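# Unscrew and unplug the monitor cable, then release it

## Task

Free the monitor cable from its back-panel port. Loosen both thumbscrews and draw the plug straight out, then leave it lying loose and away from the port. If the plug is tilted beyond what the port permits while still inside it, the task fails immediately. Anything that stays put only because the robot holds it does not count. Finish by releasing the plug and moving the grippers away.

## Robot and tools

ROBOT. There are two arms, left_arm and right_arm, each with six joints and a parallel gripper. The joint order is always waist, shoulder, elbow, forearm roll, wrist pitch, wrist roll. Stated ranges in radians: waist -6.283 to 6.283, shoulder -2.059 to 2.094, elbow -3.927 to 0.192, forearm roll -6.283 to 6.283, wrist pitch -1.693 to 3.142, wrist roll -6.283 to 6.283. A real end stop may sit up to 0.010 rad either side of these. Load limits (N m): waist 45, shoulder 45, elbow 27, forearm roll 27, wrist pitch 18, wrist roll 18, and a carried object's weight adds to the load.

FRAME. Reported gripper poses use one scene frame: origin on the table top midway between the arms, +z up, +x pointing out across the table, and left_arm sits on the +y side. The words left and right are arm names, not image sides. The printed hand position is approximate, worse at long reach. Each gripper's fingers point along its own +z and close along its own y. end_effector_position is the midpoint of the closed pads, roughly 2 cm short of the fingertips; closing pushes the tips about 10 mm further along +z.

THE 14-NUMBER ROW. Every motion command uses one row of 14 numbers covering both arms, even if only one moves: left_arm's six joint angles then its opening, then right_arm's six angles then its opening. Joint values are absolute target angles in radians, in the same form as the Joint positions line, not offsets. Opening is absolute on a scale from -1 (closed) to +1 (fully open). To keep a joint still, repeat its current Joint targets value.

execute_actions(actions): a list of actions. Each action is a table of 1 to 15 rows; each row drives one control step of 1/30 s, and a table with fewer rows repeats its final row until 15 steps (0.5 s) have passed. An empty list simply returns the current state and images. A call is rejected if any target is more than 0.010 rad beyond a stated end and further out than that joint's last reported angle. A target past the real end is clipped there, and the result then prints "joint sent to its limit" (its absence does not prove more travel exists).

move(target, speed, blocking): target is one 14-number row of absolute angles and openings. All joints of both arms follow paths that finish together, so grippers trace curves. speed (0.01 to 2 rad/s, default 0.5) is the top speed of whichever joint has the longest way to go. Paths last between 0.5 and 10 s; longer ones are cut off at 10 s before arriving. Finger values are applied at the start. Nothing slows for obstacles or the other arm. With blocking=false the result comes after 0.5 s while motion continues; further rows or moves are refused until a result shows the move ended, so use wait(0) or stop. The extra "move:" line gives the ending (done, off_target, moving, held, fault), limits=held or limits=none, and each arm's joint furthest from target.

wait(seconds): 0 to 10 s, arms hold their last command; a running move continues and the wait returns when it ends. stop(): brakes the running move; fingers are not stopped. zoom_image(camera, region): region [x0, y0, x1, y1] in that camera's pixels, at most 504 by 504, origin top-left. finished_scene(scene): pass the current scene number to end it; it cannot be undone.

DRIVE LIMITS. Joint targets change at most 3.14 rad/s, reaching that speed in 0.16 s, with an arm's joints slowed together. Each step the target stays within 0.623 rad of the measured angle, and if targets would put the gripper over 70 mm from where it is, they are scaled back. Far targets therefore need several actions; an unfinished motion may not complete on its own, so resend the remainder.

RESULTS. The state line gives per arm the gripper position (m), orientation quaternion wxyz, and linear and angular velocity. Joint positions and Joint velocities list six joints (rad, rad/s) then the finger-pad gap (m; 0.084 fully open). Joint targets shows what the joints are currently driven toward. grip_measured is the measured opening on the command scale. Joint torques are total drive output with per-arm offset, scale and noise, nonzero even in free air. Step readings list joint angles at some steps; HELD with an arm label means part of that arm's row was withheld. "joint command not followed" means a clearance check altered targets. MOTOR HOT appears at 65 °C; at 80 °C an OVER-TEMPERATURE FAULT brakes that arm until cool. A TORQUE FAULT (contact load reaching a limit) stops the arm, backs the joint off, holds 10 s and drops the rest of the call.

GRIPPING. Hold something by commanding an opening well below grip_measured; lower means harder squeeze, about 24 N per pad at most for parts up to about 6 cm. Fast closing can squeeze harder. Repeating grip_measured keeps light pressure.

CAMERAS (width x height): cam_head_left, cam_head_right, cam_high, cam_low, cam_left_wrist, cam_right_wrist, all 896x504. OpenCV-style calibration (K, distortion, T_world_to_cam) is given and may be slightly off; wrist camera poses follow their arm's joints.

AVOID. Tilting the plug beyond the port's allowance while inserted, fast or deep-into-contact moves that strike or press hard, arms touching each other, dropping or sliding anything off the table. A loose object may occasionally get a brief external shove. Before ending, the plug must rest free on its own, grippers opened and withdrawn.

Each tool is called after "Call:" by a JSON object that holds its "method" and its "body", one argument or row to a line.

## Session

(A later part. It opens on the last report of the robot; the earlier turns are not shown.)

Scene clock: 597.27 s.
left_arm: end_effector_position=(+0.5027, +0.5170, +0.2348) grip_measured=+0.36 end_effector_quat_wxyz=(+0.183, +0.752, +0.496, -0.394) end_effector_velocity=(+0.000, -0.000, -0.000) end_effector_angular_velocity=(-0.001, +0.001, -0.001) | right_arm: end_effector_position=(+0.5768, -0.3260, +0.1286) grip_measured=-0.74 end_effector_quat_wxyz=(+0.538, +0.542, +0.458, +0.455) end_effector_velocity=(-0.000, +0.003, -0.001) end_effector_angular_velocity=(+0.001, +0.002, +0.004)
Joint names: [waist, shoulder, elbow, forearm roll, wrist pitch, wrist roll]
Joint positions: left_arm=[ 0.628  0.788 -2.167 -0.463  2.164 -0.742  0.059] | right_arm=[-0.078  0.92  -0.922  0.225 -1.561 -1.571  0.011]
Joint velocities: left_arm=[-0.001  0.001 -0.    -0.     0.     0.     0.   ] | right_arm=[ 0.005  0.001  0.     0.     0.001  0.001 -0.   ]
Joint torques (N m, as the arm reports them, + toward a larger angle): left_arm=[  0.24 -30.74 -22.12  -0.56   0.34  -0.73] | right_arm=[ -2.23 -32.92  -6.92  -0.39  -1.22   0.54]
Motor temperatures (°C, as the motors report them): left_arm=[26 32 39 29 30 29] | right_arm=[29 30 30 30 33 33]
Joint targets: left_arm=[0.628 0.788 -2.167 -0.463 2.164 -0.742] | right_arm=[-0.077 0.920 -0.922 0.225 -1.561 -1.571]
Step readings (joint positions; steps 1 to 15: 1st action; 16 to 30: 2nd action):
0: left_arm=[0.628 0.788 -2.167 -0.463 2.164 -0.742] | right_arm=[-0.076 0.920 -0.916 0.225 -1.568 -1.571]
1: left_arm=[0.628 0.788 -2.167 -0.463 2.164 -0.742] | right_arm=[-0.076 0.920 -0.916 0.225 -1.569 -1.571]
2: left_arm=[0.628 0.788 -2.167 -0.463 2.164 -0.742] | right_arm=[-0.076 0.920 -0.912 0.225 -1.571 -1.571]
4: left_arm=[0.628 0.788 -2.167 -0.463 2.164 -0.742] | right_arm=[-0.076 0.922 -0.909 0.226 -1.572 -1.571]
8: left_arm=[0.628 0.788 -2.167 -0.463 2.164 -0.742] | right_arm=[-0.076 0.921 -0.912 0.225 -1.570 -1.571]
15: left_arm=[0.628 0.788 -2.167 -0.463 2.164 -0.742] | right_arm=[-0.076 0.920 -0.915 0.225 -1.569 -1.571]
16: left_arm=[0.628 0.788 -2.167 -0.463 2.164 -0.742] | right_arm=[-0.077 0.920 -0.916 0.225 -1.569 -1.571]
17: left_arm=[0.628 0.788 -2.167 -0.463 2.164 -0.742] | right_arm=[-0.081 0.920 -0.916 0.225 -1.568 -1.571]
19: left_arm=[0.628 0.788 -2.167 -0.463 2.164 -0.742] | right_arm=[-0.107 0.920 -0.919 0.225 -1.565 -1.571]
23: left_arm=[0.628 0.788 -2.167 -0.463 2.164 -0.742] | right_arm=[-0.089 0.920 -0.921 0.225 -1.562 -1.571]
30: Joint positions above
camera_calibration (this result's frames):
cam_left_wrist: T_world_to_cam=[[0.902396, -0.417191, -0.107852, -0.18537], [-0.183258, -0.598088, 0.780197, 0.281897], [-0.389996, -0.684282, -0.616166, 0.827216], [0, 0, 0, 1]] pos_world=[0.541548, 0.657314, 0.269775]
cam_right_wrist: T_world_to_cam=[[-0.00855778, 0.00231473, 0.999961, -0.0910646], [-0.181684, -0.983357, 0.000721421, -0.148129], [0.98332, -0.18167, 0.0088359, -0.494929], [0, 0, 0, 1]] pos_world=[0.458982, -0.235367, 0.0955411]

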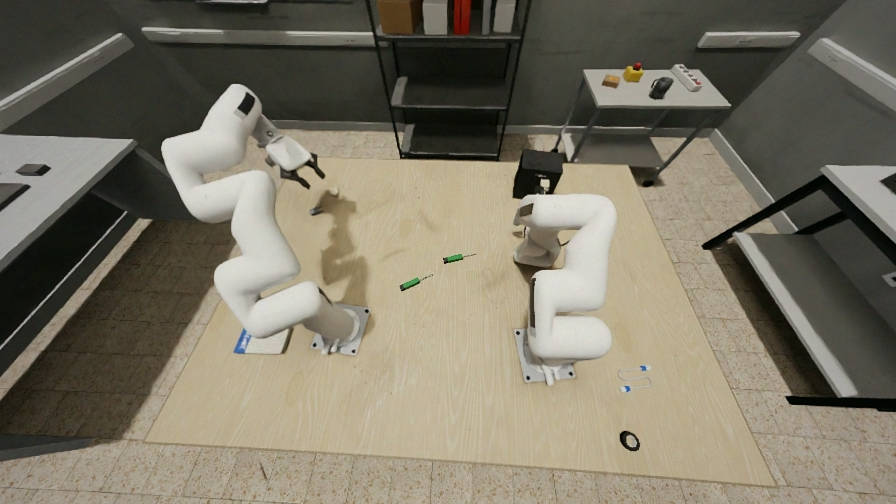

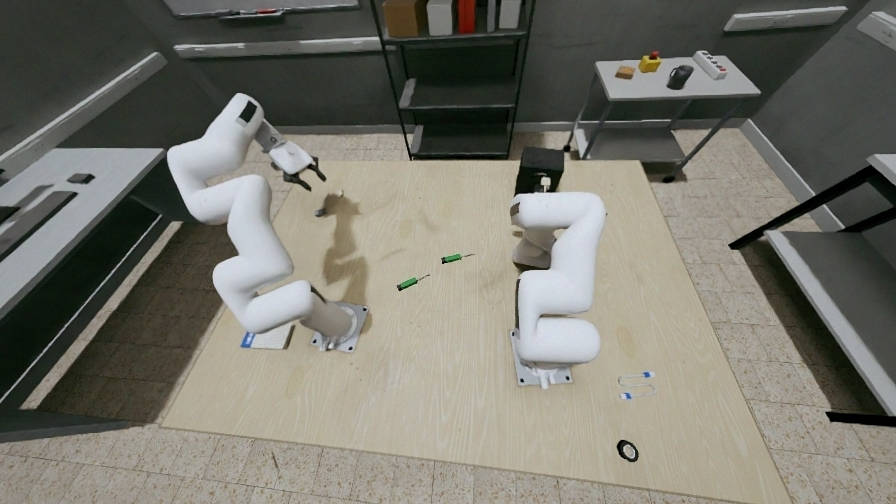

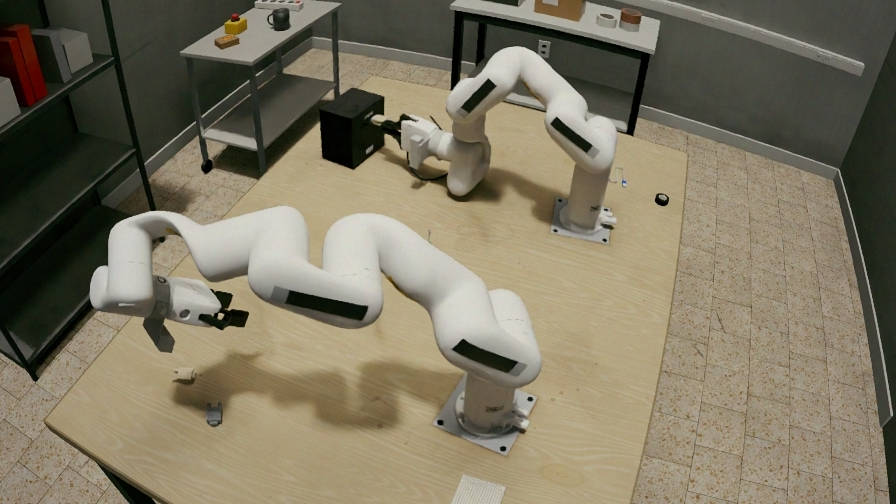

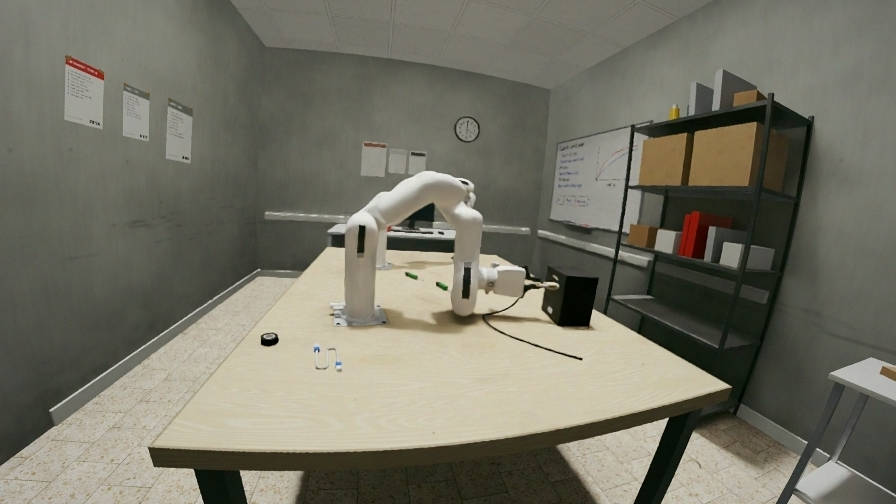

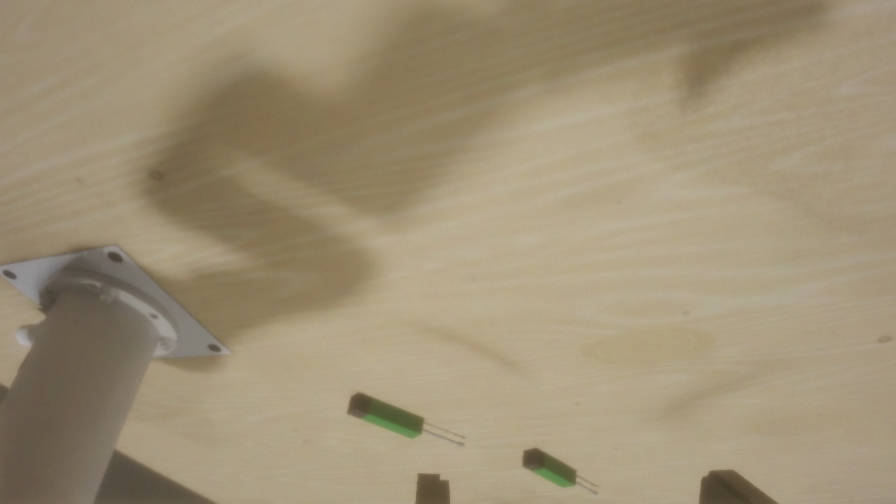

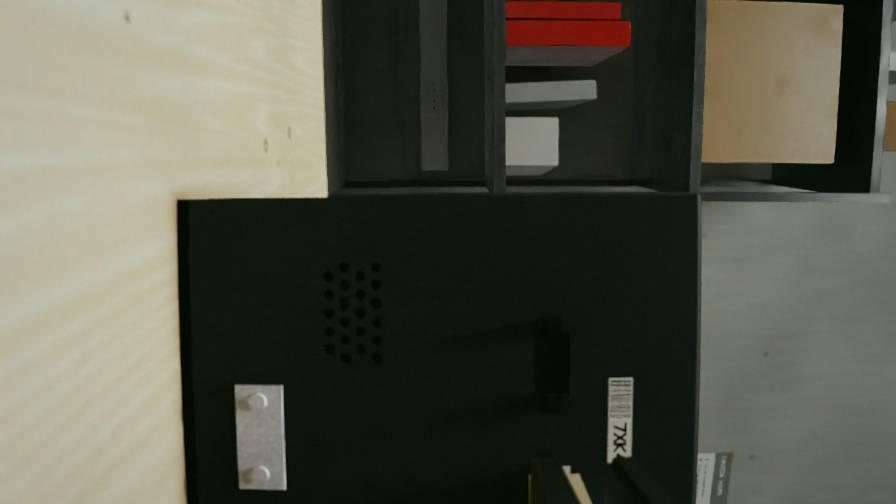

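That -0.2 was my typo and caused a sideways sweep; it seems to have passed without contact. Continuing.

Call:
{"method": "execute_actions", "body": {
  "actions": [
    [[0.628,0.788,-2.167,-0.463,2.164,-0.742,0.37,-0.0805,0.92,-0.9266,0.225,-1.5767,-0.971,-0.72]],
    [[0.628,0.788,-2.167,-0.463,2.164,-0.742,0.37,-0.0805,0.92,-0.9266,0.225,-1.5767,-0.971,-1]],
    [[0.628,0.788,-2.167,-0.463,2.164,-0.742,0.37,-0.077,0.92,-0.922,0.225,-1.561,-1.571,-1]],
    [[0.628,0.788,-2.167,-0.463,2.164,-0.742,0.37,-0.0794,0.92,-0.9174,0.225,-1.5453,-2.171,-1]],
    [[0.628,0.788,-2.167,-0.463,2.164,-0.742,0.37,-0.0794,0.92,-0.9174,0.225,-1.5453,-2.171,-0.72]],
    [[0.628,0.788,-2.167,-0.463,2.164,-0.742,0.37,-0.077,0.92,-0.922,0.225,-1.561,-1.571,-0.72]],
    [[0.628,0.788,-2.167,-0.463,2.164,-0.742,0.37,-0.0805,0.92,-0.9266,0.225,-1.5767,-0.971,-0.72]],
    [[0.628,0.788,-2.167,-0.463,2.164,-0.742,0.37,-0.0805,0.92,-0.9266,0.225,-1.5767,-0.971,-1]],
    [[0.628,0.788,-2.167,-0.463,2.164,-0.742,0.37,-0.077,0.92,-0.922,0.225,-1.561,-1.571,-1]],
    [[0.628,0.788,-2.167,-0.463,2.164,-0.742,0.37,-0.0794,0.92,-0.9174,0.225,-1.5453,-2.171,-1]],
    [[0.628,0.788,-2.167,-0.463,2.164,-0.742,0.37,-0.0794,0.92,-0.9174,0.225,-1.5453,-2.171,-0.72]],
    [[0.628,0.788,-2.167,-0.463,2.164,-0.742,0.37,-0.077,0.92,-0.922,0.225,-1.561,-1.571,-0.72]],
    [[0.628,0.788,-2.167,-0.463,2.164,-0.742,0.37,-0.0805,0.92,-0.9266,0.225,-1.5767,-0.971,-0.72]],
    [[0.628,0.788,-2.167,-0.463,2.164,-0.742,0.37,-0.0805,0.92,-0.9266,0.225,-1.5767,-0.971,-1]],
    [[0.628,0.788,-2.167,-0.463,2.164,-0.742,0.37,-0.077,0.92,-0.922,0.225,-1.561,-1.571,-1]],
    [[0.628,0.788,-2.167,-0.463,2.164,-0.742,0.37,-0.0794,0.92,-0.9174,0.225,-1.5453,-2.171,-1]],
    [[0.628,0.788,-2.167,-0.463,2.164,-0.742,0.37,-0.0794,0.92,-0.9174,0.225,-1.5453,-2.171,-0.72]],
    [[0.628,0.788,-2.167,-0.463,2.164,-0.742,0.37,-0.077,0.92,-0.922,0.225,-1.561,-1.571,-0.72]],
    [[0.628,0.788,-2.167,-0.463,2.164,-0.742,0.37,-0.0805,0.92,-0.9266,0.225,-1.5767,-0.971,-0.72]],
    [[0.628,0.788,-2.167,-0.463,2.164,-0.742,0.37,-0.0805,0.92,-0.9266,0.225,-1.5767,-0.971,-1]],
    [[0.628,0.788,-2.167,-0.463,2.164,-0.742,0.37,-0.077,0.92,-0.922,0.225,-1.561,-1.571,-1]],
    [[0.628,0.788,-2.167,-0.463,2.164,-0.742,0.37,-0.0794,0.92,-0.9174,0.225,-1.5453,-2.171,-1]],
    [[0.628,0.788,-2.167,-0.463,2.164,-0.742,0.37,-0.0794,0.92,-0.9174,0.225,-1.5453,-2.171,-0.72]],
    [[0.628,0.788,-2.167,-0.463,2.164,-0.742,0.37,-0.077,0.92,-0.922,0.225,-1.561,-1.571,-0.72]],
    [[0.628,0.788,-2.167,-0.463,2.164,-0.742,0.37,-0.0805,0.92,-0.9266,0.225,-1.5767,-0.971,-0.72]],
    [[0.628,0.788,-2.167,-0.463,2.164,-0.742,0.37,-0.0805,0.92,-0.9266,0.225,-1.5767,-0.971,-1]],
    [[0.628,0.788,-2.167,-0.463,2.164,-0.742,0.37,-0.077,0.92,-0.922,0.225,-1.561,-1.571,-1]],
    [[0.628,0.788,-2.167,-0.463,2.164,-0.742,0.37,-0.0794,0.92,-0.9174,0.225,-1.5453,-2.171,-1]],
    [[0.628,0.788,-2.167,-0.463,2.164,-0.742,0.37,-0.0794,0.92,-0.9174,0.225,-1.5453,-2.171,-0.72]],
    [[0.628,0.788,-2.167,-0.463,2.164,-0.742,0.37,-0.077,0.92,-0.922,0.225,-1.561,-1.571,-0.72]],
    [[0.628,0.788,-2.167,-0.463,2.164,-0.742,0.37,-0.0805,0.92,-0.9266,0.225,-1.5767,-0.971,-0.72]],
    [[0.628,0.788,-2.167,-0.463,2.164,-0.742,0.37,-0.0805,0.92,-0.9266,0.225,-1.5767,-0.971,-1]],
    [[0.628,0.788,-2.167,-0.463,2.164,-0.742,0.37,-0.077,0.92,-0.922,0.225,-1.561,-1.571,-1]],
    [[0.628,0.788,-2.167,-0.463,2.164,-0.742,0.37,-0.0767,0.92,-0.919,0.225,-1.5647,-1.571,-1]],
    [[0.628,0.788,-2.167,-0.463,2.164,-0.742,0.37,-0.0767,0.92,-0.919,0.225,-1.5647,-1.571,-1]]
  ]
}}

Scene clock: 653.70 s.
left_arm: end_effector_position=(+0.5027, +0.5170, +0.2348) grip_measured=+0.36 end_effector_quat_wxyz=(+0.183, +0.752, +0.496, -0.394) end_effector_velocity=(+0.000, +0.000, -0.000) end_effector_angular_velocity=(+0.000, -0.000, +0.000) | right_arm: end_effector_position=(+0.5760, -0.3253, +0.1287) grip_measured=-0.86 end_effector_quat_wxyz=(+0.538, +0.541, +0.459, +0.456) end_effector_velocity=(+0.000, +0.000, -0.000) end_effector_angular_velocity=(+0.002, -0.000, +0.000)
Joint names: [waist, shoulder, elbow, forearm roll, wrist pitch, wrist roll]
Joint positions: left_arm=[ 0.628  0.788 -2.167 -0.463  2.164 -0.742  0.059] | right_arm=[-0.077  0.92  -0.92   0.225 -1.564 -1.571  0.006]
Joint velocities: left_arm=[ 0.     0.001 -0.001  0.     0.     0.     0.   ] | right_arm=[ 0.     0.001 -0.001  0.     0.     0.002  0.   ]
Joint torques (N m, as the arm reports them, + toward a larger angle): left_arm=[  0.8  -29.94 -22.02  -0.97   0.5   -0.74] | right_arm=[ -0.39 -28.79   1.45   0.41  -2.94   0.58]
Motor temperatures (°C, as the motors report them): left_arm=[26 32 39 29 30 29] | right_arm=[29 30 30 30 33 33]
Joint targets: left_arm=[0.628 0.788 -2.167 -0.463 2.164 -0.742] | right_arm=[-0.077 0.920 -0.919 0.225 -1.565 -1.571]
Step readings (joint positions; steps 1 to 15: 1st action; 16 to 30: 2nd action; 31 to 45: 3rd action; 46 to 60: 4th action; 61 to 75: 5th action; 76 to 90: 6th action; 91 to 105: 7th action; 106 to 120: 8th action; 121 to 135: 9th action; 136 to 150: 10th action; 151 to 165: 11th action; 166 to 180: 12th action; 181 to 195: 13th action):
0: left_arm=[0.628 0.788 -2.167 -0.463 2.164 -0.742] | right_arm=[-0.077 0.920 -0.922 0.225 -1.561 -1.571]
1: left_arm=[0.628 0.788 -2.167 -0.463 2.164 -0.742] | right_arm=[-0.077 0.920 -0.922 0.225 -1.561 -1.570]
2: left_arm=[0.628 0.788 -2.167 -0.463 2.164 -0.742] | right_arm=[-0.077 0.920 -0.922 0.225 -1.561 -1.564]
4: left_arm=[0.628 0.788 -2.167 -0.463 2.164 -0.742] | right_arm=[-0.077 0.920 -0.922 0.225 -1.562 -1.513]
8: left_arm=[0.628 0.788 -2.167 -0.463 2.164 -0.742] | right_arm=[-0.079 0.920 -0.924 0.225 -1.570 -1.239]
15: left_arm=[0.628 0.788 -2.167 -0.463 2.164 -0.742] | right_arm=[-0.080 0.920 -0.926 0.225 -1.576 -0.991]
16: left_arm=[0.628 0.788 -2.167 -0.463 2.164 -0.742] | right_arm=[-0.080 0.920 -0.926 0.225 -1.576 -0.985]
17: left_arm=[0.628 0.788 -2.167 -0.463 2.164 -0.742] | right_arm=[-0.080 0.920 -0.926 0.225 -1.576 -0.981]
19: left_arm=[0.628 0.788 -2.167 -0.463 2.164 -0.742] | right_arm=[-0.080 0.920 -0.926 0.225 -1.576 -0.976]
23: left_arm=[0.628 0.788 -2.167 -0.463 2.164 -0.742] | right_arm=[-0.080 0.920 -0.927 0.225 -1.576 -0.972]
30: left_arm=[0.628 0.788 -2.167 -0.463 2.164 -0.742] | right_arm=[-0.080 0.920 -0.927 0.225 -1.577 -0.971]
31: left_arm=[0.628 0.788 -2.167 -0.463 2.164 -0.742] | right_arm=[-0.080 0.920 -0.927 0.225 -1.577 -0.972]
32: left_arm=[0.628 0.788 -2.167 -0.463 2.164 -0.742] | right_arm=[-0.080 0.920 -0.926 0.225 -1.576 -0.978]
34: left_arm=[0.628 0.788 -2.167 -0.463 2.164 -0.742] | right_arm=[-0.080 0.920 -0.926 0.225 -1.575 -1.029]
38: left_arm=[0.628 0.788 -2.167 -0.463 2.164 -0.742] | right_arm=[-0.079 0.920 -0.924 0.225 -1.568 -1.303]
45: left_arm=[0.628 0.788 -2.167 -0.463 2.164 -0.742] | right_arm=[-0.077 0.920 -0.922 0.225 -1.562 -1.551]
46: left_arm=[0.628 0.788 -2.167 -0.463 2.164 -0.742] | right_arm=[-0.077 0.920 -0.922 0.225 -1.561 -1.558]
47: left_arm=[0.628 0.788 -2.167 -0.463 2.164 -0.742] | right_arm=[-0.077 0.920 -0.922 0.225 -1.561 -1.569]
49: left_arm=[0.628 0.788 -2.167 -0.463 2.164 -0.742] | right_arm=[-0.077 0.920 -0.922 0.225 -1.560 -1.624]
53: left_arm=[0.628 0.788 -2.167 -0.463 2.164 -0.742] | right_arm=[-0.078 0.920 -0.919 0.225 -1.553 -1.901]
60: left_arm=[0.628 0.788 -2.167 -0.463 2.164 -0.742] | right_arm=[-0.079 0.920 -0.917 0.225 -1.546 -2.151]
61: left_arm=[0.628 0.788 -2.167 -0.463 2.164 -0.742] | right_arm=[-0.079 0.920 -0.917 0.225 -1.546 -2.157]
62: left_arm=[0.628 0.788 -2.167 -0.463 2.164 -0.742] | right_arm=[-0.079 0.920 -0.917 0.225 -1.545 -2.161]
64: left_arm=[0.628 0.788 -2.167 -0.463 2.164 -0.742] | right_arm=[-0.079 0.920 -0.917 0.225 -1.545 -2.166]
68: left_arm=[0.628 0.788 -2.167 -0.463 2.164 -0.742] | right_arm=[-0.079 0.920 -0.917 0.225 -1.545 -2.170]
75: left_arm=[0.628 0.788 -2.167 -0.463 2.164 -0.742] | right_arm=[-0.079 0.920 -0.917 0.225 -1.545 -2.171]
76: left_arm=[0.628 0.788 -2.167 -0.463 2.164 -0.742] | right_arm=[-0.079 0.920 -0.917 0.225 -1.545 -2.170]
77: left_arm=[0.628 0.788 -2.167 -0.463 2.164 -0.742] | right_arm=[-0.079 0.920 -0.917 0.225 -1.545 -2.164]
79: left_arm=[0.628 0.788 -2.167 -0.463 2.164 -0.742] | right_arm=[-0.079 0.920 -0.918 0.225 -1.547 -2.113]
83: left_arm=[0.628 0.788 -2.167 -0.463 2.164 -0.742] | right_arm=[-0.078 0.920 -0.920 0.225 -1.554 -1.839]
90: left_arm=[0.628 0.788 -2.167 -0.463 2.164 -0.742] | right_arm=[-0.077 0.920 -0.922 0.225 -1.560 -1.591]
91: left_arm=[0.628 0.788 -2.167 -0.463 2.164 -0.742] | right_arm=[-0.077 0.920 -0.922 0.225 -1.561 -1.584]
92: left_arm=[0.628 0.788 -2.167 -0.463 2.164 -0.742] | right_arm=[-0.077 0.920 -0.922 0.225 -1.561 -1.573]
94: left_arm=[0.628 0.788 -2.167 -0.463 2.164 -0.742] | right_arm=[-0.077 0.920 -0.922 0.225 -1.562 -1.518]
98: left_arm=[0.628 0.788 -2.167 -0.463 2.164 -0.742] | right_arm=[-0.079 0.920 -0.924 0.225 -1.569 -1.241]
105: left_arm=[0.628 0.788 -2.167 -0.463 2.164 -0.742] | right_arm=[-0.080 0.920 -0.926 0.225 -1.576 -0.991]
106: left_arm=[0.628 0.788 -2.167 -0.463 2.164 -0.742] | right_arm=[-0.080 0.920 -0.926 0.225 -1.576 -0.985]
107: left_arm=[0.628 0.788 -2.167 -0.463 2.164 -0.742] | right_arm=[-0.080 0.920 -0.927 0.225 -1.576 -0.981]
109: left_arm=[0.628 0.788 -2.167 -0.463 2.164 -0.742] | right_arm=[-0.080 0.920 -0.927 0.225 -1.576 -0.976]
113: left_arm=[0.628 0.788 -2.167 -0.463 2.164 -0.742] | right_arm=[-0.080 0.920 -0.927 0.225 -1.576 -0.972]
120: left_arm=[0.628 0.788 -2.167 -0.463 2.164 -0.742] | right_arm=[-0.080 0.920 -0.927 0.225 -1.577 -0.971]
121: left_arm=[0.628 0.788 -2.167 -0.463 2.164 -0.742] | right_arm=[-0.080 0.920 -0.927 0.225 -1.577 -0.972]
122: left_arm=[0.628 0.788 -2.167 -0.463 2.164 -0.742] | right_arm=[-0.080 0.920 -0.927 0.225 -1.576 -0.978]
124: left_arm=[0.628 0.788 -2.167 -0.463 2.164 -0.742] | right_arm=[-0.080 0.920 -0.926 0.225 -1.575 -1.029]
128: left_arm=[0.628 0.788 -2.167 -0.463 2.164 -0.742] | right_arm=[-0.079 0.920 -0.924 0.225 -1.568 -1.303]
135: left_arm=[0.628 0.788 -2.167 -0.463 2.164 -0.742] | right_arm=[-0.077 0.920 -0.923 0.225 -1.562 -1.551]
136: left_arm=[0.628 0.788 -2.167 -0.463 2.164 -0.742] | right_arm=[-0.077 0.920 -0.922 0.225 -1.561 -1.558]
137: left_arm=[0.628 0.788 -2.167 -0.463 2.164 -0.742] | right_arm=[-0.077 0.920 -0.922 0.225 -1.561 -1.569]
139: left_arm=[0.628 0.788 -2.167 -0.463 2.164 -0.742] | right_arm=[-0.077 0.920 -0.922 0.225 -1.560 -1.624]
143: left_arm=[0.628 0.788 -2.167 -0.463 2.164 -0.742] | right_arm=[-0.078 0.920 -0.919 0.225 -1.553 -1.901]
150: left_arm=[0.628 0.788 -2.167 -0.463 2.164 -0.742] | right_arm=[-0.079 0.920 -0.917 0.225 -1.546 -2.151]
151: left_arm=[0.628 0.788 -2.167 -0.463 2.164 -0.742] | right_arm=[-0.079 0.920 -0.917 0.225 -1.546 -2.157]
152: left_arm=[0.628 0.788 -2.167 -0.463 2.164 -0.742] | right_arm=[-0.079 0.920 -0.917 0.225 -1.545 -2.161]
154: left_arm=[0.628 0.788 -2.167 -0.463 2.164 -0.742] | right_arm=[-0.079 0.920 -0.917 0.225 -1.545 -2.166]
158: left_arm=[0.628 0.788 -2.167 -0.463 2.164 -0.742] | right_arm=[-0.079 0.920 -0.917 0.225 -1.545 -2.170]
165: left_arm=[0.628 0.788 -2.167 -0.463 2.164 -0.742] | right_arm=[-0.079 0.920 -0.917 0.225 -1.545 -2.171]
166: left_arm=[0.628 0.788 -2.167 -0.463 2.164 -0.742] | right_arm=[-0.079 0.920 -0.917 0.225 -1.545 -2.170]
167: left_arm=[0.628 0.788 -2.167 -0.463 2.164 -0.742] | right_arm=[-0.079 0.920 -0.917 0.225 -1.545 -2.164]
169: left_arm=[0.628 0.788 -2.167 -0.463 2.164 -0.742] | right_arm=[-0.079 0.920 -0.918 0.225 -1.547 -2.113]
173: left_arm=[0.628 0.788 -2.167 -0.463 2.164 -0.742] | right_arm=[-0.078 0.920 -0.920 0.225 -1.554 -1.839]
180: left_arm=[0.628 0.788 -2.167 -0.463 2.164 -0.742] | right_arm=[-0.077 0.920 -0.922 0.225 -1.560 -1.591]
181: left_arm=[0.628 0.788 -2.167 -0.463 2.164 -0.742] | right_arm=[-0.077 0.920 -0.922 0.225 -1.561 -1.584]
182: left_arm=[0.628 0.788 -2.167 -0.463 2.164 -0.742] | right_arm=[-0.077 0.920 -0.922 0.225 -1.561 -1.573]
184: left_arm=[0.628 0.788 -2.167 -0.463 2.164 -0.742] | right_arm=[-0.077 0.920 -0.922 0.225 -1.562 -1.518]
Lines left out of this list: 112.
camera_calibration (this result's frames):
cam_left_wrist: T_world_to_cam=[[0.902396, -0.417192, -0.107852, -0.18537], [-0.183258, -0.598088, 0.780197, 0.281897], [-0.389996, -0.684282, -0.616166, 0.827216], [0, 0, 0, 1]] pos_world=[0.541548, 0.657314, 0.269775]
cam_right_wrist: T_world_to_cam=[[-0.00958395, 0.00292868, 0.99995, -0.0904435], [-0.180489, -0.983576, 0.00115084, -0.14845], [0.98353, -0.180469, 0.00995514, -0.493927], [0, 0, 0, 1]] pos_world=[0.458131, -0.234886, 0.095527]

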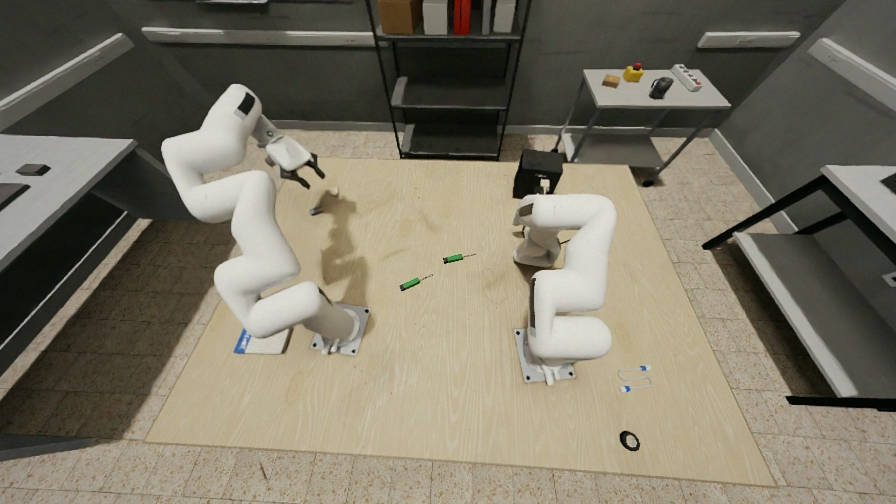

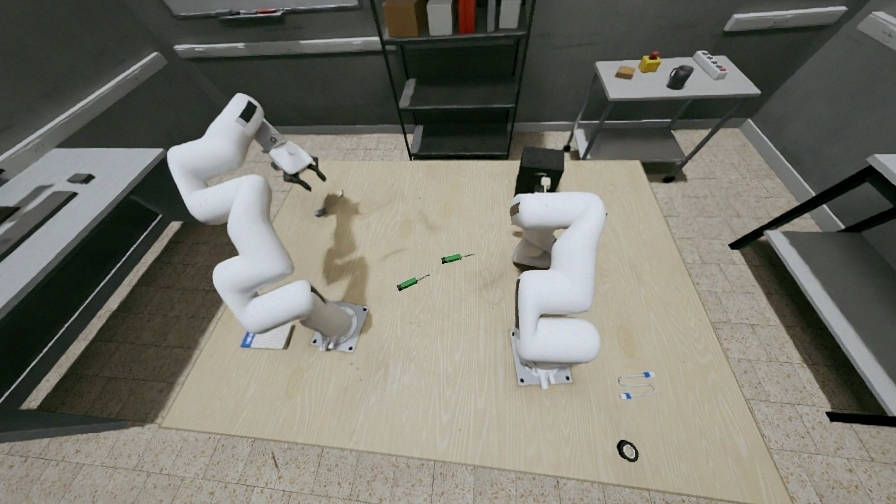

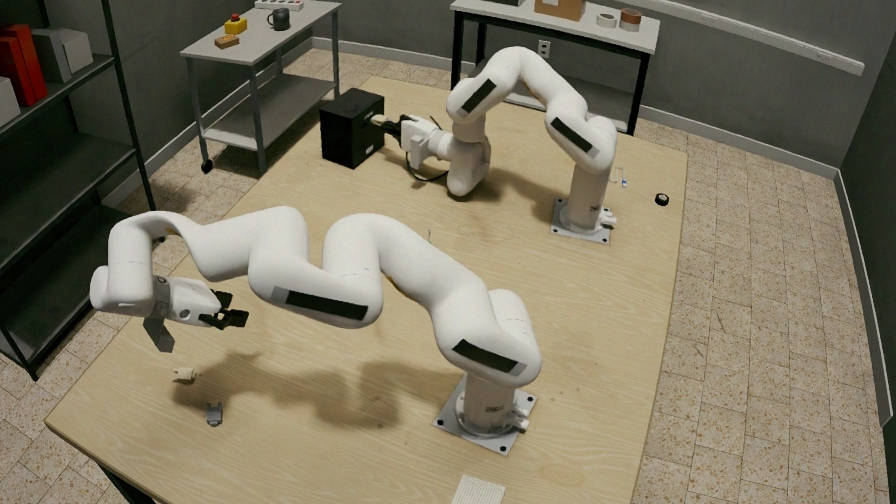

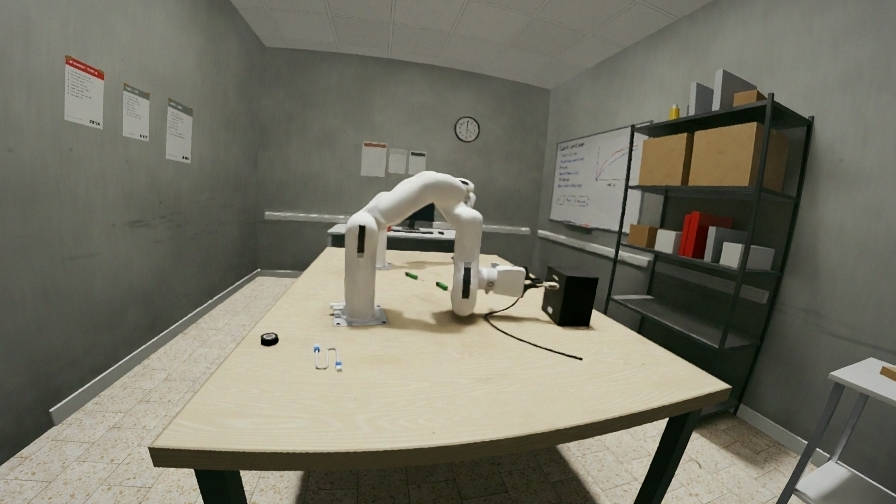

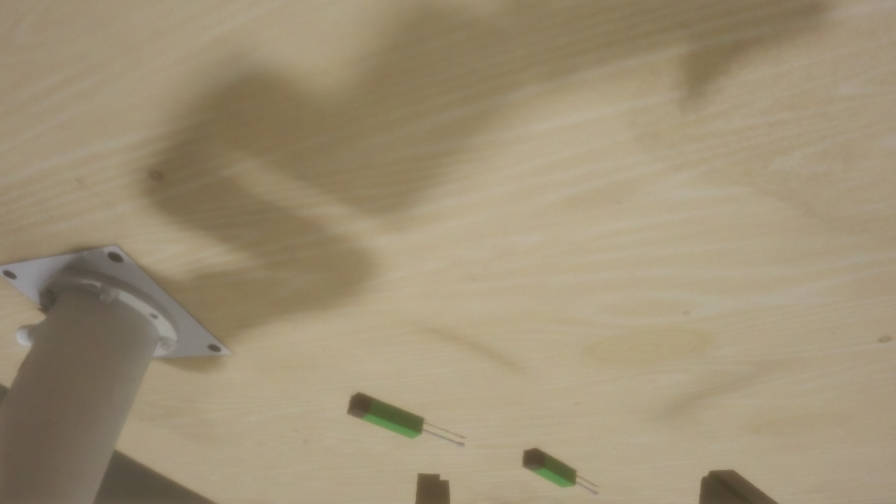

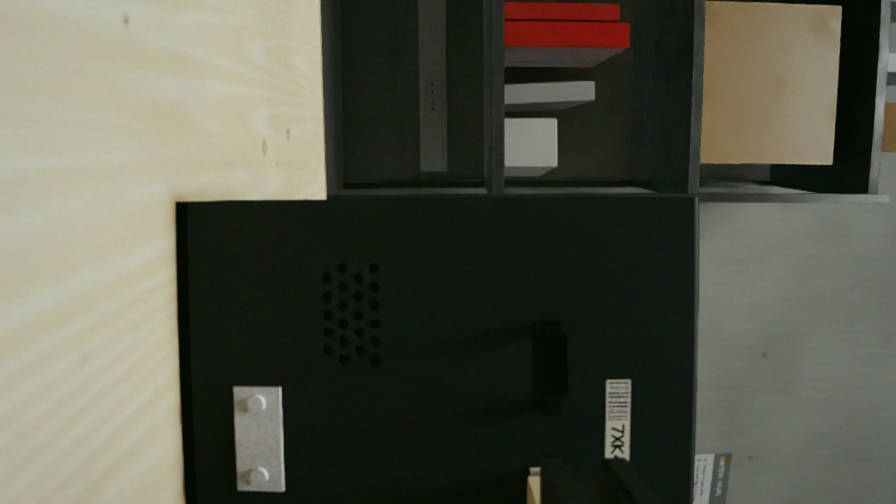

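View to compare.

Call:
{"method": "execute_actions", "body": {
  "actions": [
    [[0.628,0.788,-2.167,-0.463,2.164,-0.742,0.37,-0.0767,0.92,-0.919,0.225,-1.5647,-1.571,-0.55]],
    [[0.628,0.788,-2.167,-0.463,2.164,-0.742,0.37,-0.055,0.91,-0.82,0.245,-1.66,-1.571,-0.55]],
    [[0.628,0.788,-2.167,-0.463,2.164,-0.742,0.37,-0.135,0.91,-0.82,0.165,-1.66,0,0.1]],
    [[0.628,0.788,-2.167,-0.463,2.164,-0.742,0.37,-0.135,0.91,-0.82,0.165,-1.66,0,0.1]],
    [[0.628,0.788,-2.167,-0.463,2.164,-0.742,0.37,-0.135,0.91,-0.82,0.165,-1.66,0,0.1]]
  ]
}}

Call:
{"method": "zoom_image", "body": {
  "camera": "cam_right_wrist",
  "region": [440,380,680,504]
}}

Scene clock: 670.83 s.
left_arm: end_effector_position=(+0.5027, +0.5170, +0.2348) grip_measured=+0.36 end_effector_quat_wxyz=(+0.183, +0.752, +0.496, -0.394) end_effector_velocity=(+0.000, -0.000, +0.000) end_effector_angular_velocity=(+0.000, -0.001, -0.001) | right_arm: end_effector_position=(+0.5440, -0.3431, +0.1274) grip_measured=+0.09 end_effector_quat_wxyz=(+0.063, +0.705, -0.052, +0.704) end_effector_velocity=(+0.000, -0.000, -0.000) end_effector_angular_velocity=(-0.000, +0.001, -0.001)
Joint names: [waist, shoulder, elbow, forearm roll, wrist pitch, wrist roll]
Joint positions: left_arm=[ 0.628  0.788 -2.167 -0.463  2.164 -0.742  0.059] | right_arm=[-0.135  0.91  -0.82   0.165 -1.66  -0.     0.048]
Joint velocities: left_arm=[-0.001 -0.    -0.     0.    -0.     0.     0.   ] | right_arm=[-0.     0.    -0.     0.     0.001 -0.    -0.   ]
Joint torques (N m, as the arm reports them, + toward a larger angle): left_arm=[  0.68 -30.22 -22.26  -0.58   0.18  -0.75] | right_arm=[ -1.65 -30.96  -5.25  -0.18  -1.29   0.54]
Motor temperatures (°C, as the motors report them): left_arm=[26 32 39 29 30 29] | right_arm=[29 30 30 30 34 33]
Joint targets: left_arm=[0.628 0.788 -2.167 -0.463 2.164 -0.742] | right_arm=[-0.135 0.910 -0.820 0.165 -1.660 0.000]
Step readings (joint positions; steps 1 to 15: 1st action; 16 to 30: 2nd action; 31 to 45: 3rd action; 46 to 60: 4th action; 61 to 75: 5th action):
0: left_arm=[0.628 0.788 -2.167 -0.463 2.164 -0.742] | right_arm=[-0.077 0.920 -0.919 0.225 -1.565 -1.571]
1: left_arm=[0.628 0.788 -2.167 -0.463 2.164 -0.742] | right_arm=[-0.077 0.920 -0.918 0.225 -1.566 -1.571]
2: left_arm=[0.628 0.788 -2.167 -0.463 2.164 -0.742] | right_arm=[-0.076 0.921 -0.915 0.225 -1.568 -1.571]
4: left_arm=[0.628 0.788 -2.167 -0.463 2.164 -0.742] | right_arm=[-0.076 0.922 -0.912 0.226 -1.568 -1.571]
8: left_arm=[0.628 0.788 -2.167 -0.463 2.164 -0.742] | right_arm=[-0.076 0.921 -0.916 0.225 -1.566 -1.571]
15: left_arm=[0.628 0.788 -2.167 -0.463 2.164 -0.742] | right_arm=[-0.077 0.920 -0.918 0.225 -1.565 -1.571]
16: left_arm=[0.628 0.788 -2.167 -0.463 2.164 -0.742] | right_arm=[-0.077 0.920 -0.918 0.225 -1.565 -1.571]
17: left_arm=[0.628 0.788 -2.167 -0.463 2.164 -0.742] | right_arm=[-0.076 0.919 -0.913 0.226 -1.571 -1.571]
19: left_arm=[0.628 0.788 -2.167 -0.463 2.164 -0.742] | right_arm=[-0.068 0.914 -0.876 0.234 -1.609 -1.571]
23: left_arm=[0.628 0.788 -2.167 -0.463 2.164 -0.742] | right_arm=[-0.057 0.912 -0.829 0.243 -1.650 -1.571]
30: left_arm=[0.628 0.788 -2.167 -0.463 2.164 -0.742] | right_arm=[-0.055 0.910 -0.821 0.245 -1.659 -1.571]
31: left_arm=[0.628 0.788 -2.167 -0.463 2.164 -0.742] | right_arm=[-0.055 0.910 -0.821 0.245 -1.659 -1.570]
32: left_arm=[0.628 0.788 -2.167 -0.463 2.164 -0.742] | right_arm=[-0.056 0.910 -0.821 0.244 -1.660 -1.564]
34: left_arm=[0.628 0.788 -2.167 -0.463 2.164 -0.742] | right_arm=[-0.062 0.910 -0.820 0.238 -1.660 -1.513]
38: left_arm=[0.628 0.788 -2.167 -0.463 2.164 -0.742] | right_arm=[-0.095 0.910 -0.820 0.205 -1.660 -1.228]
45: left_arm=[0.628 0.788 -2.167 -0.463 2.164 -0.742] | right_arm=[-0.130 0.910 -0.820 0.171 -1.660 -0.535]
46: left_arm=[0.628 0.788 -2.167 -0.463 2.164 -0.742] | right_arm=[-0.131 0.910 -0.820 0.169 -1.660 -0.434]
47: left_arm=[0.628 0.788 -2.167 -0.463 2.164 -0.742] | right_arm=[-0.132 0.910 -0.820 0.168 -1.660 -0.337]
49: left_arm=[0.628 0.788 -2.167 -0.463 2.164 -0.742] | right_arm=[-0.134 0.910 -0.820 0.166 -1.660 -0.178]
53: left_arm=[0.628 0.788 -2.167 -0.463 2.164 -0.742] | right_arm=[-0.134 0.910 -0.820 0.165 -1.660 -0.038]
60: left_arm=[0.628 0.788 -2.167 -0.463 2.164 -0.742] | right_arm=[-0.135 0.910 -0.820 0.165 -1.660 -0.003]
61: left_arm=[0.628 0.788 -2.167 -0.463 2.164 -0.742] | right_arm=[-0.135 0.910 -0.820 0.165 -1.660 -0.002]
62: left_arm=[0.628 0.788 -2.167 -0.463 2.164 -0.742] | right_arm=[-0.135 0.910 -0.820 0.165 -1.660 -0.002]
64: left_arm=[0.628 0.788 -2.167 -0.463 2.164 -0.742] | right_arm=[-0.135 0.910 -0.820 0.165 -1.660 -0.001]
68: left_arm=[0.628 0.788 -2.167 -0.463 2.164 -0.742] | right_arm=[-0.135 0.910 -0.820 0.165 -1.660 -0.000]
75: Joint positions above
camera_calibration (this result's frames):
cam_left_wrist: T_world_to_cam=[[0.902396, -0.417192, -0.107852, -0.18537], [-0.183258, -0.598088, 0.780197, 0.281897], [-0.389996, -0.684282, -0.616166, 0.827216], [0, 0, 0, 1]] pos_world=[0.541548, 0.657314, 0.269775]
cam_right_wrist: T_world_to_cam=[[-0.178152, -0.983874, 0.0159023, -0.210885], [-0.0182229, -0.0128592, -0.999751, 0.200568], [0.983834, -0.178397, -0.0156381, -0.461828], [0, 0, 0, 1]] pos_world=[0.420448, -0.287295, 0.19665]

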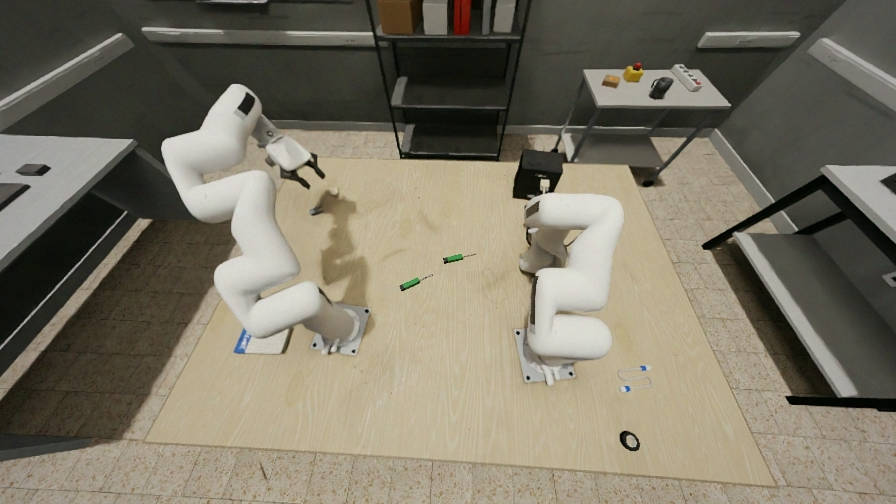

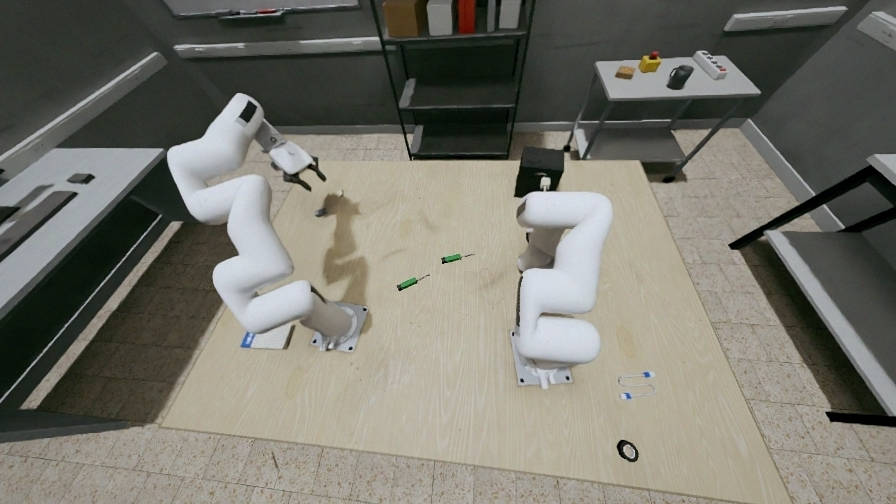

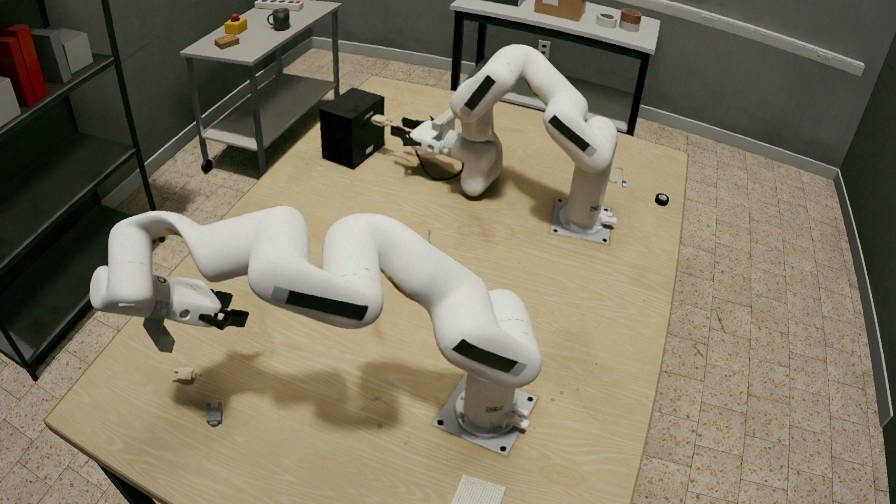

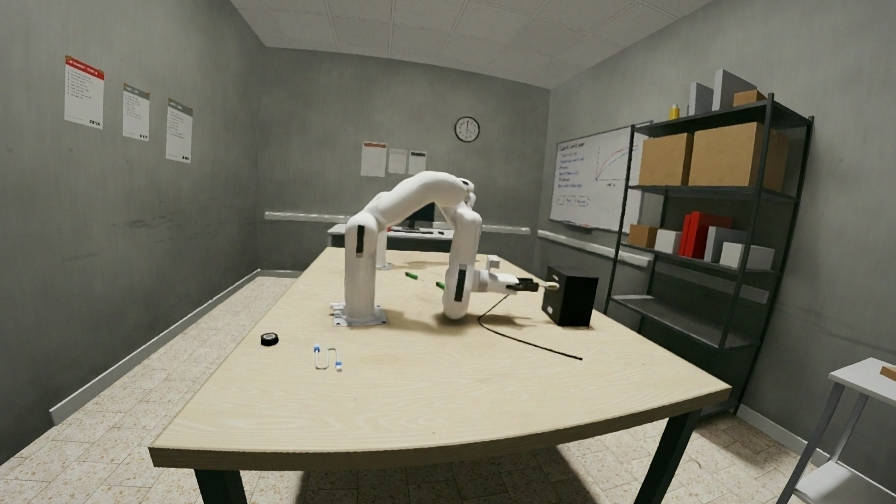

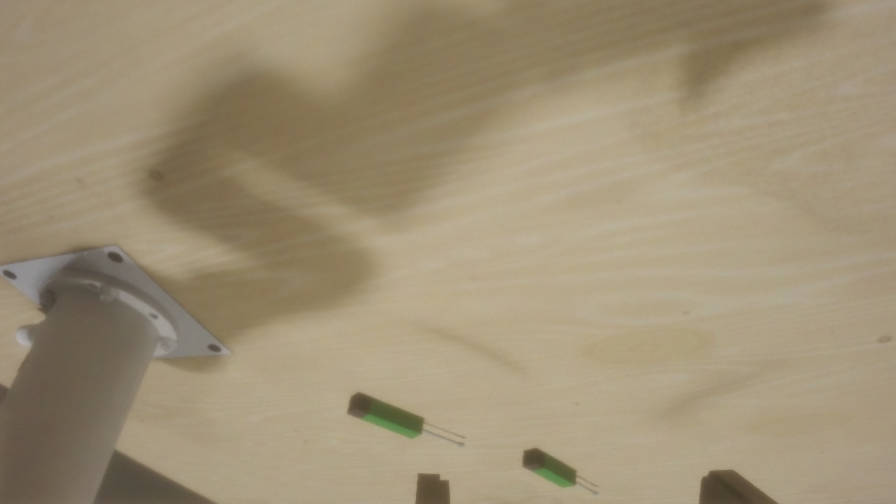

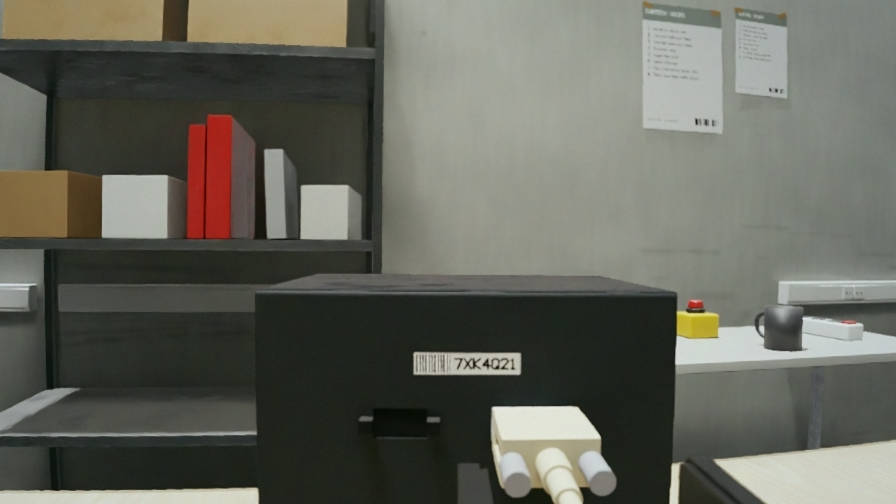

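Region (440, 380, 680, 504) of cam_right_wrist's 896x504 image, scaled by 2.100, with more detail than that image has; it fills the top 260 rows of this view, and the rest is white.

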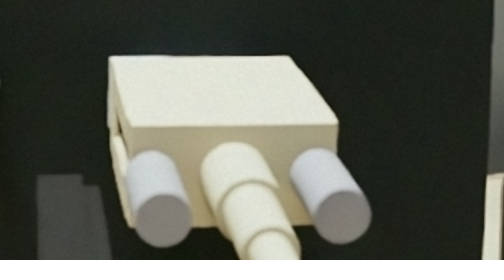

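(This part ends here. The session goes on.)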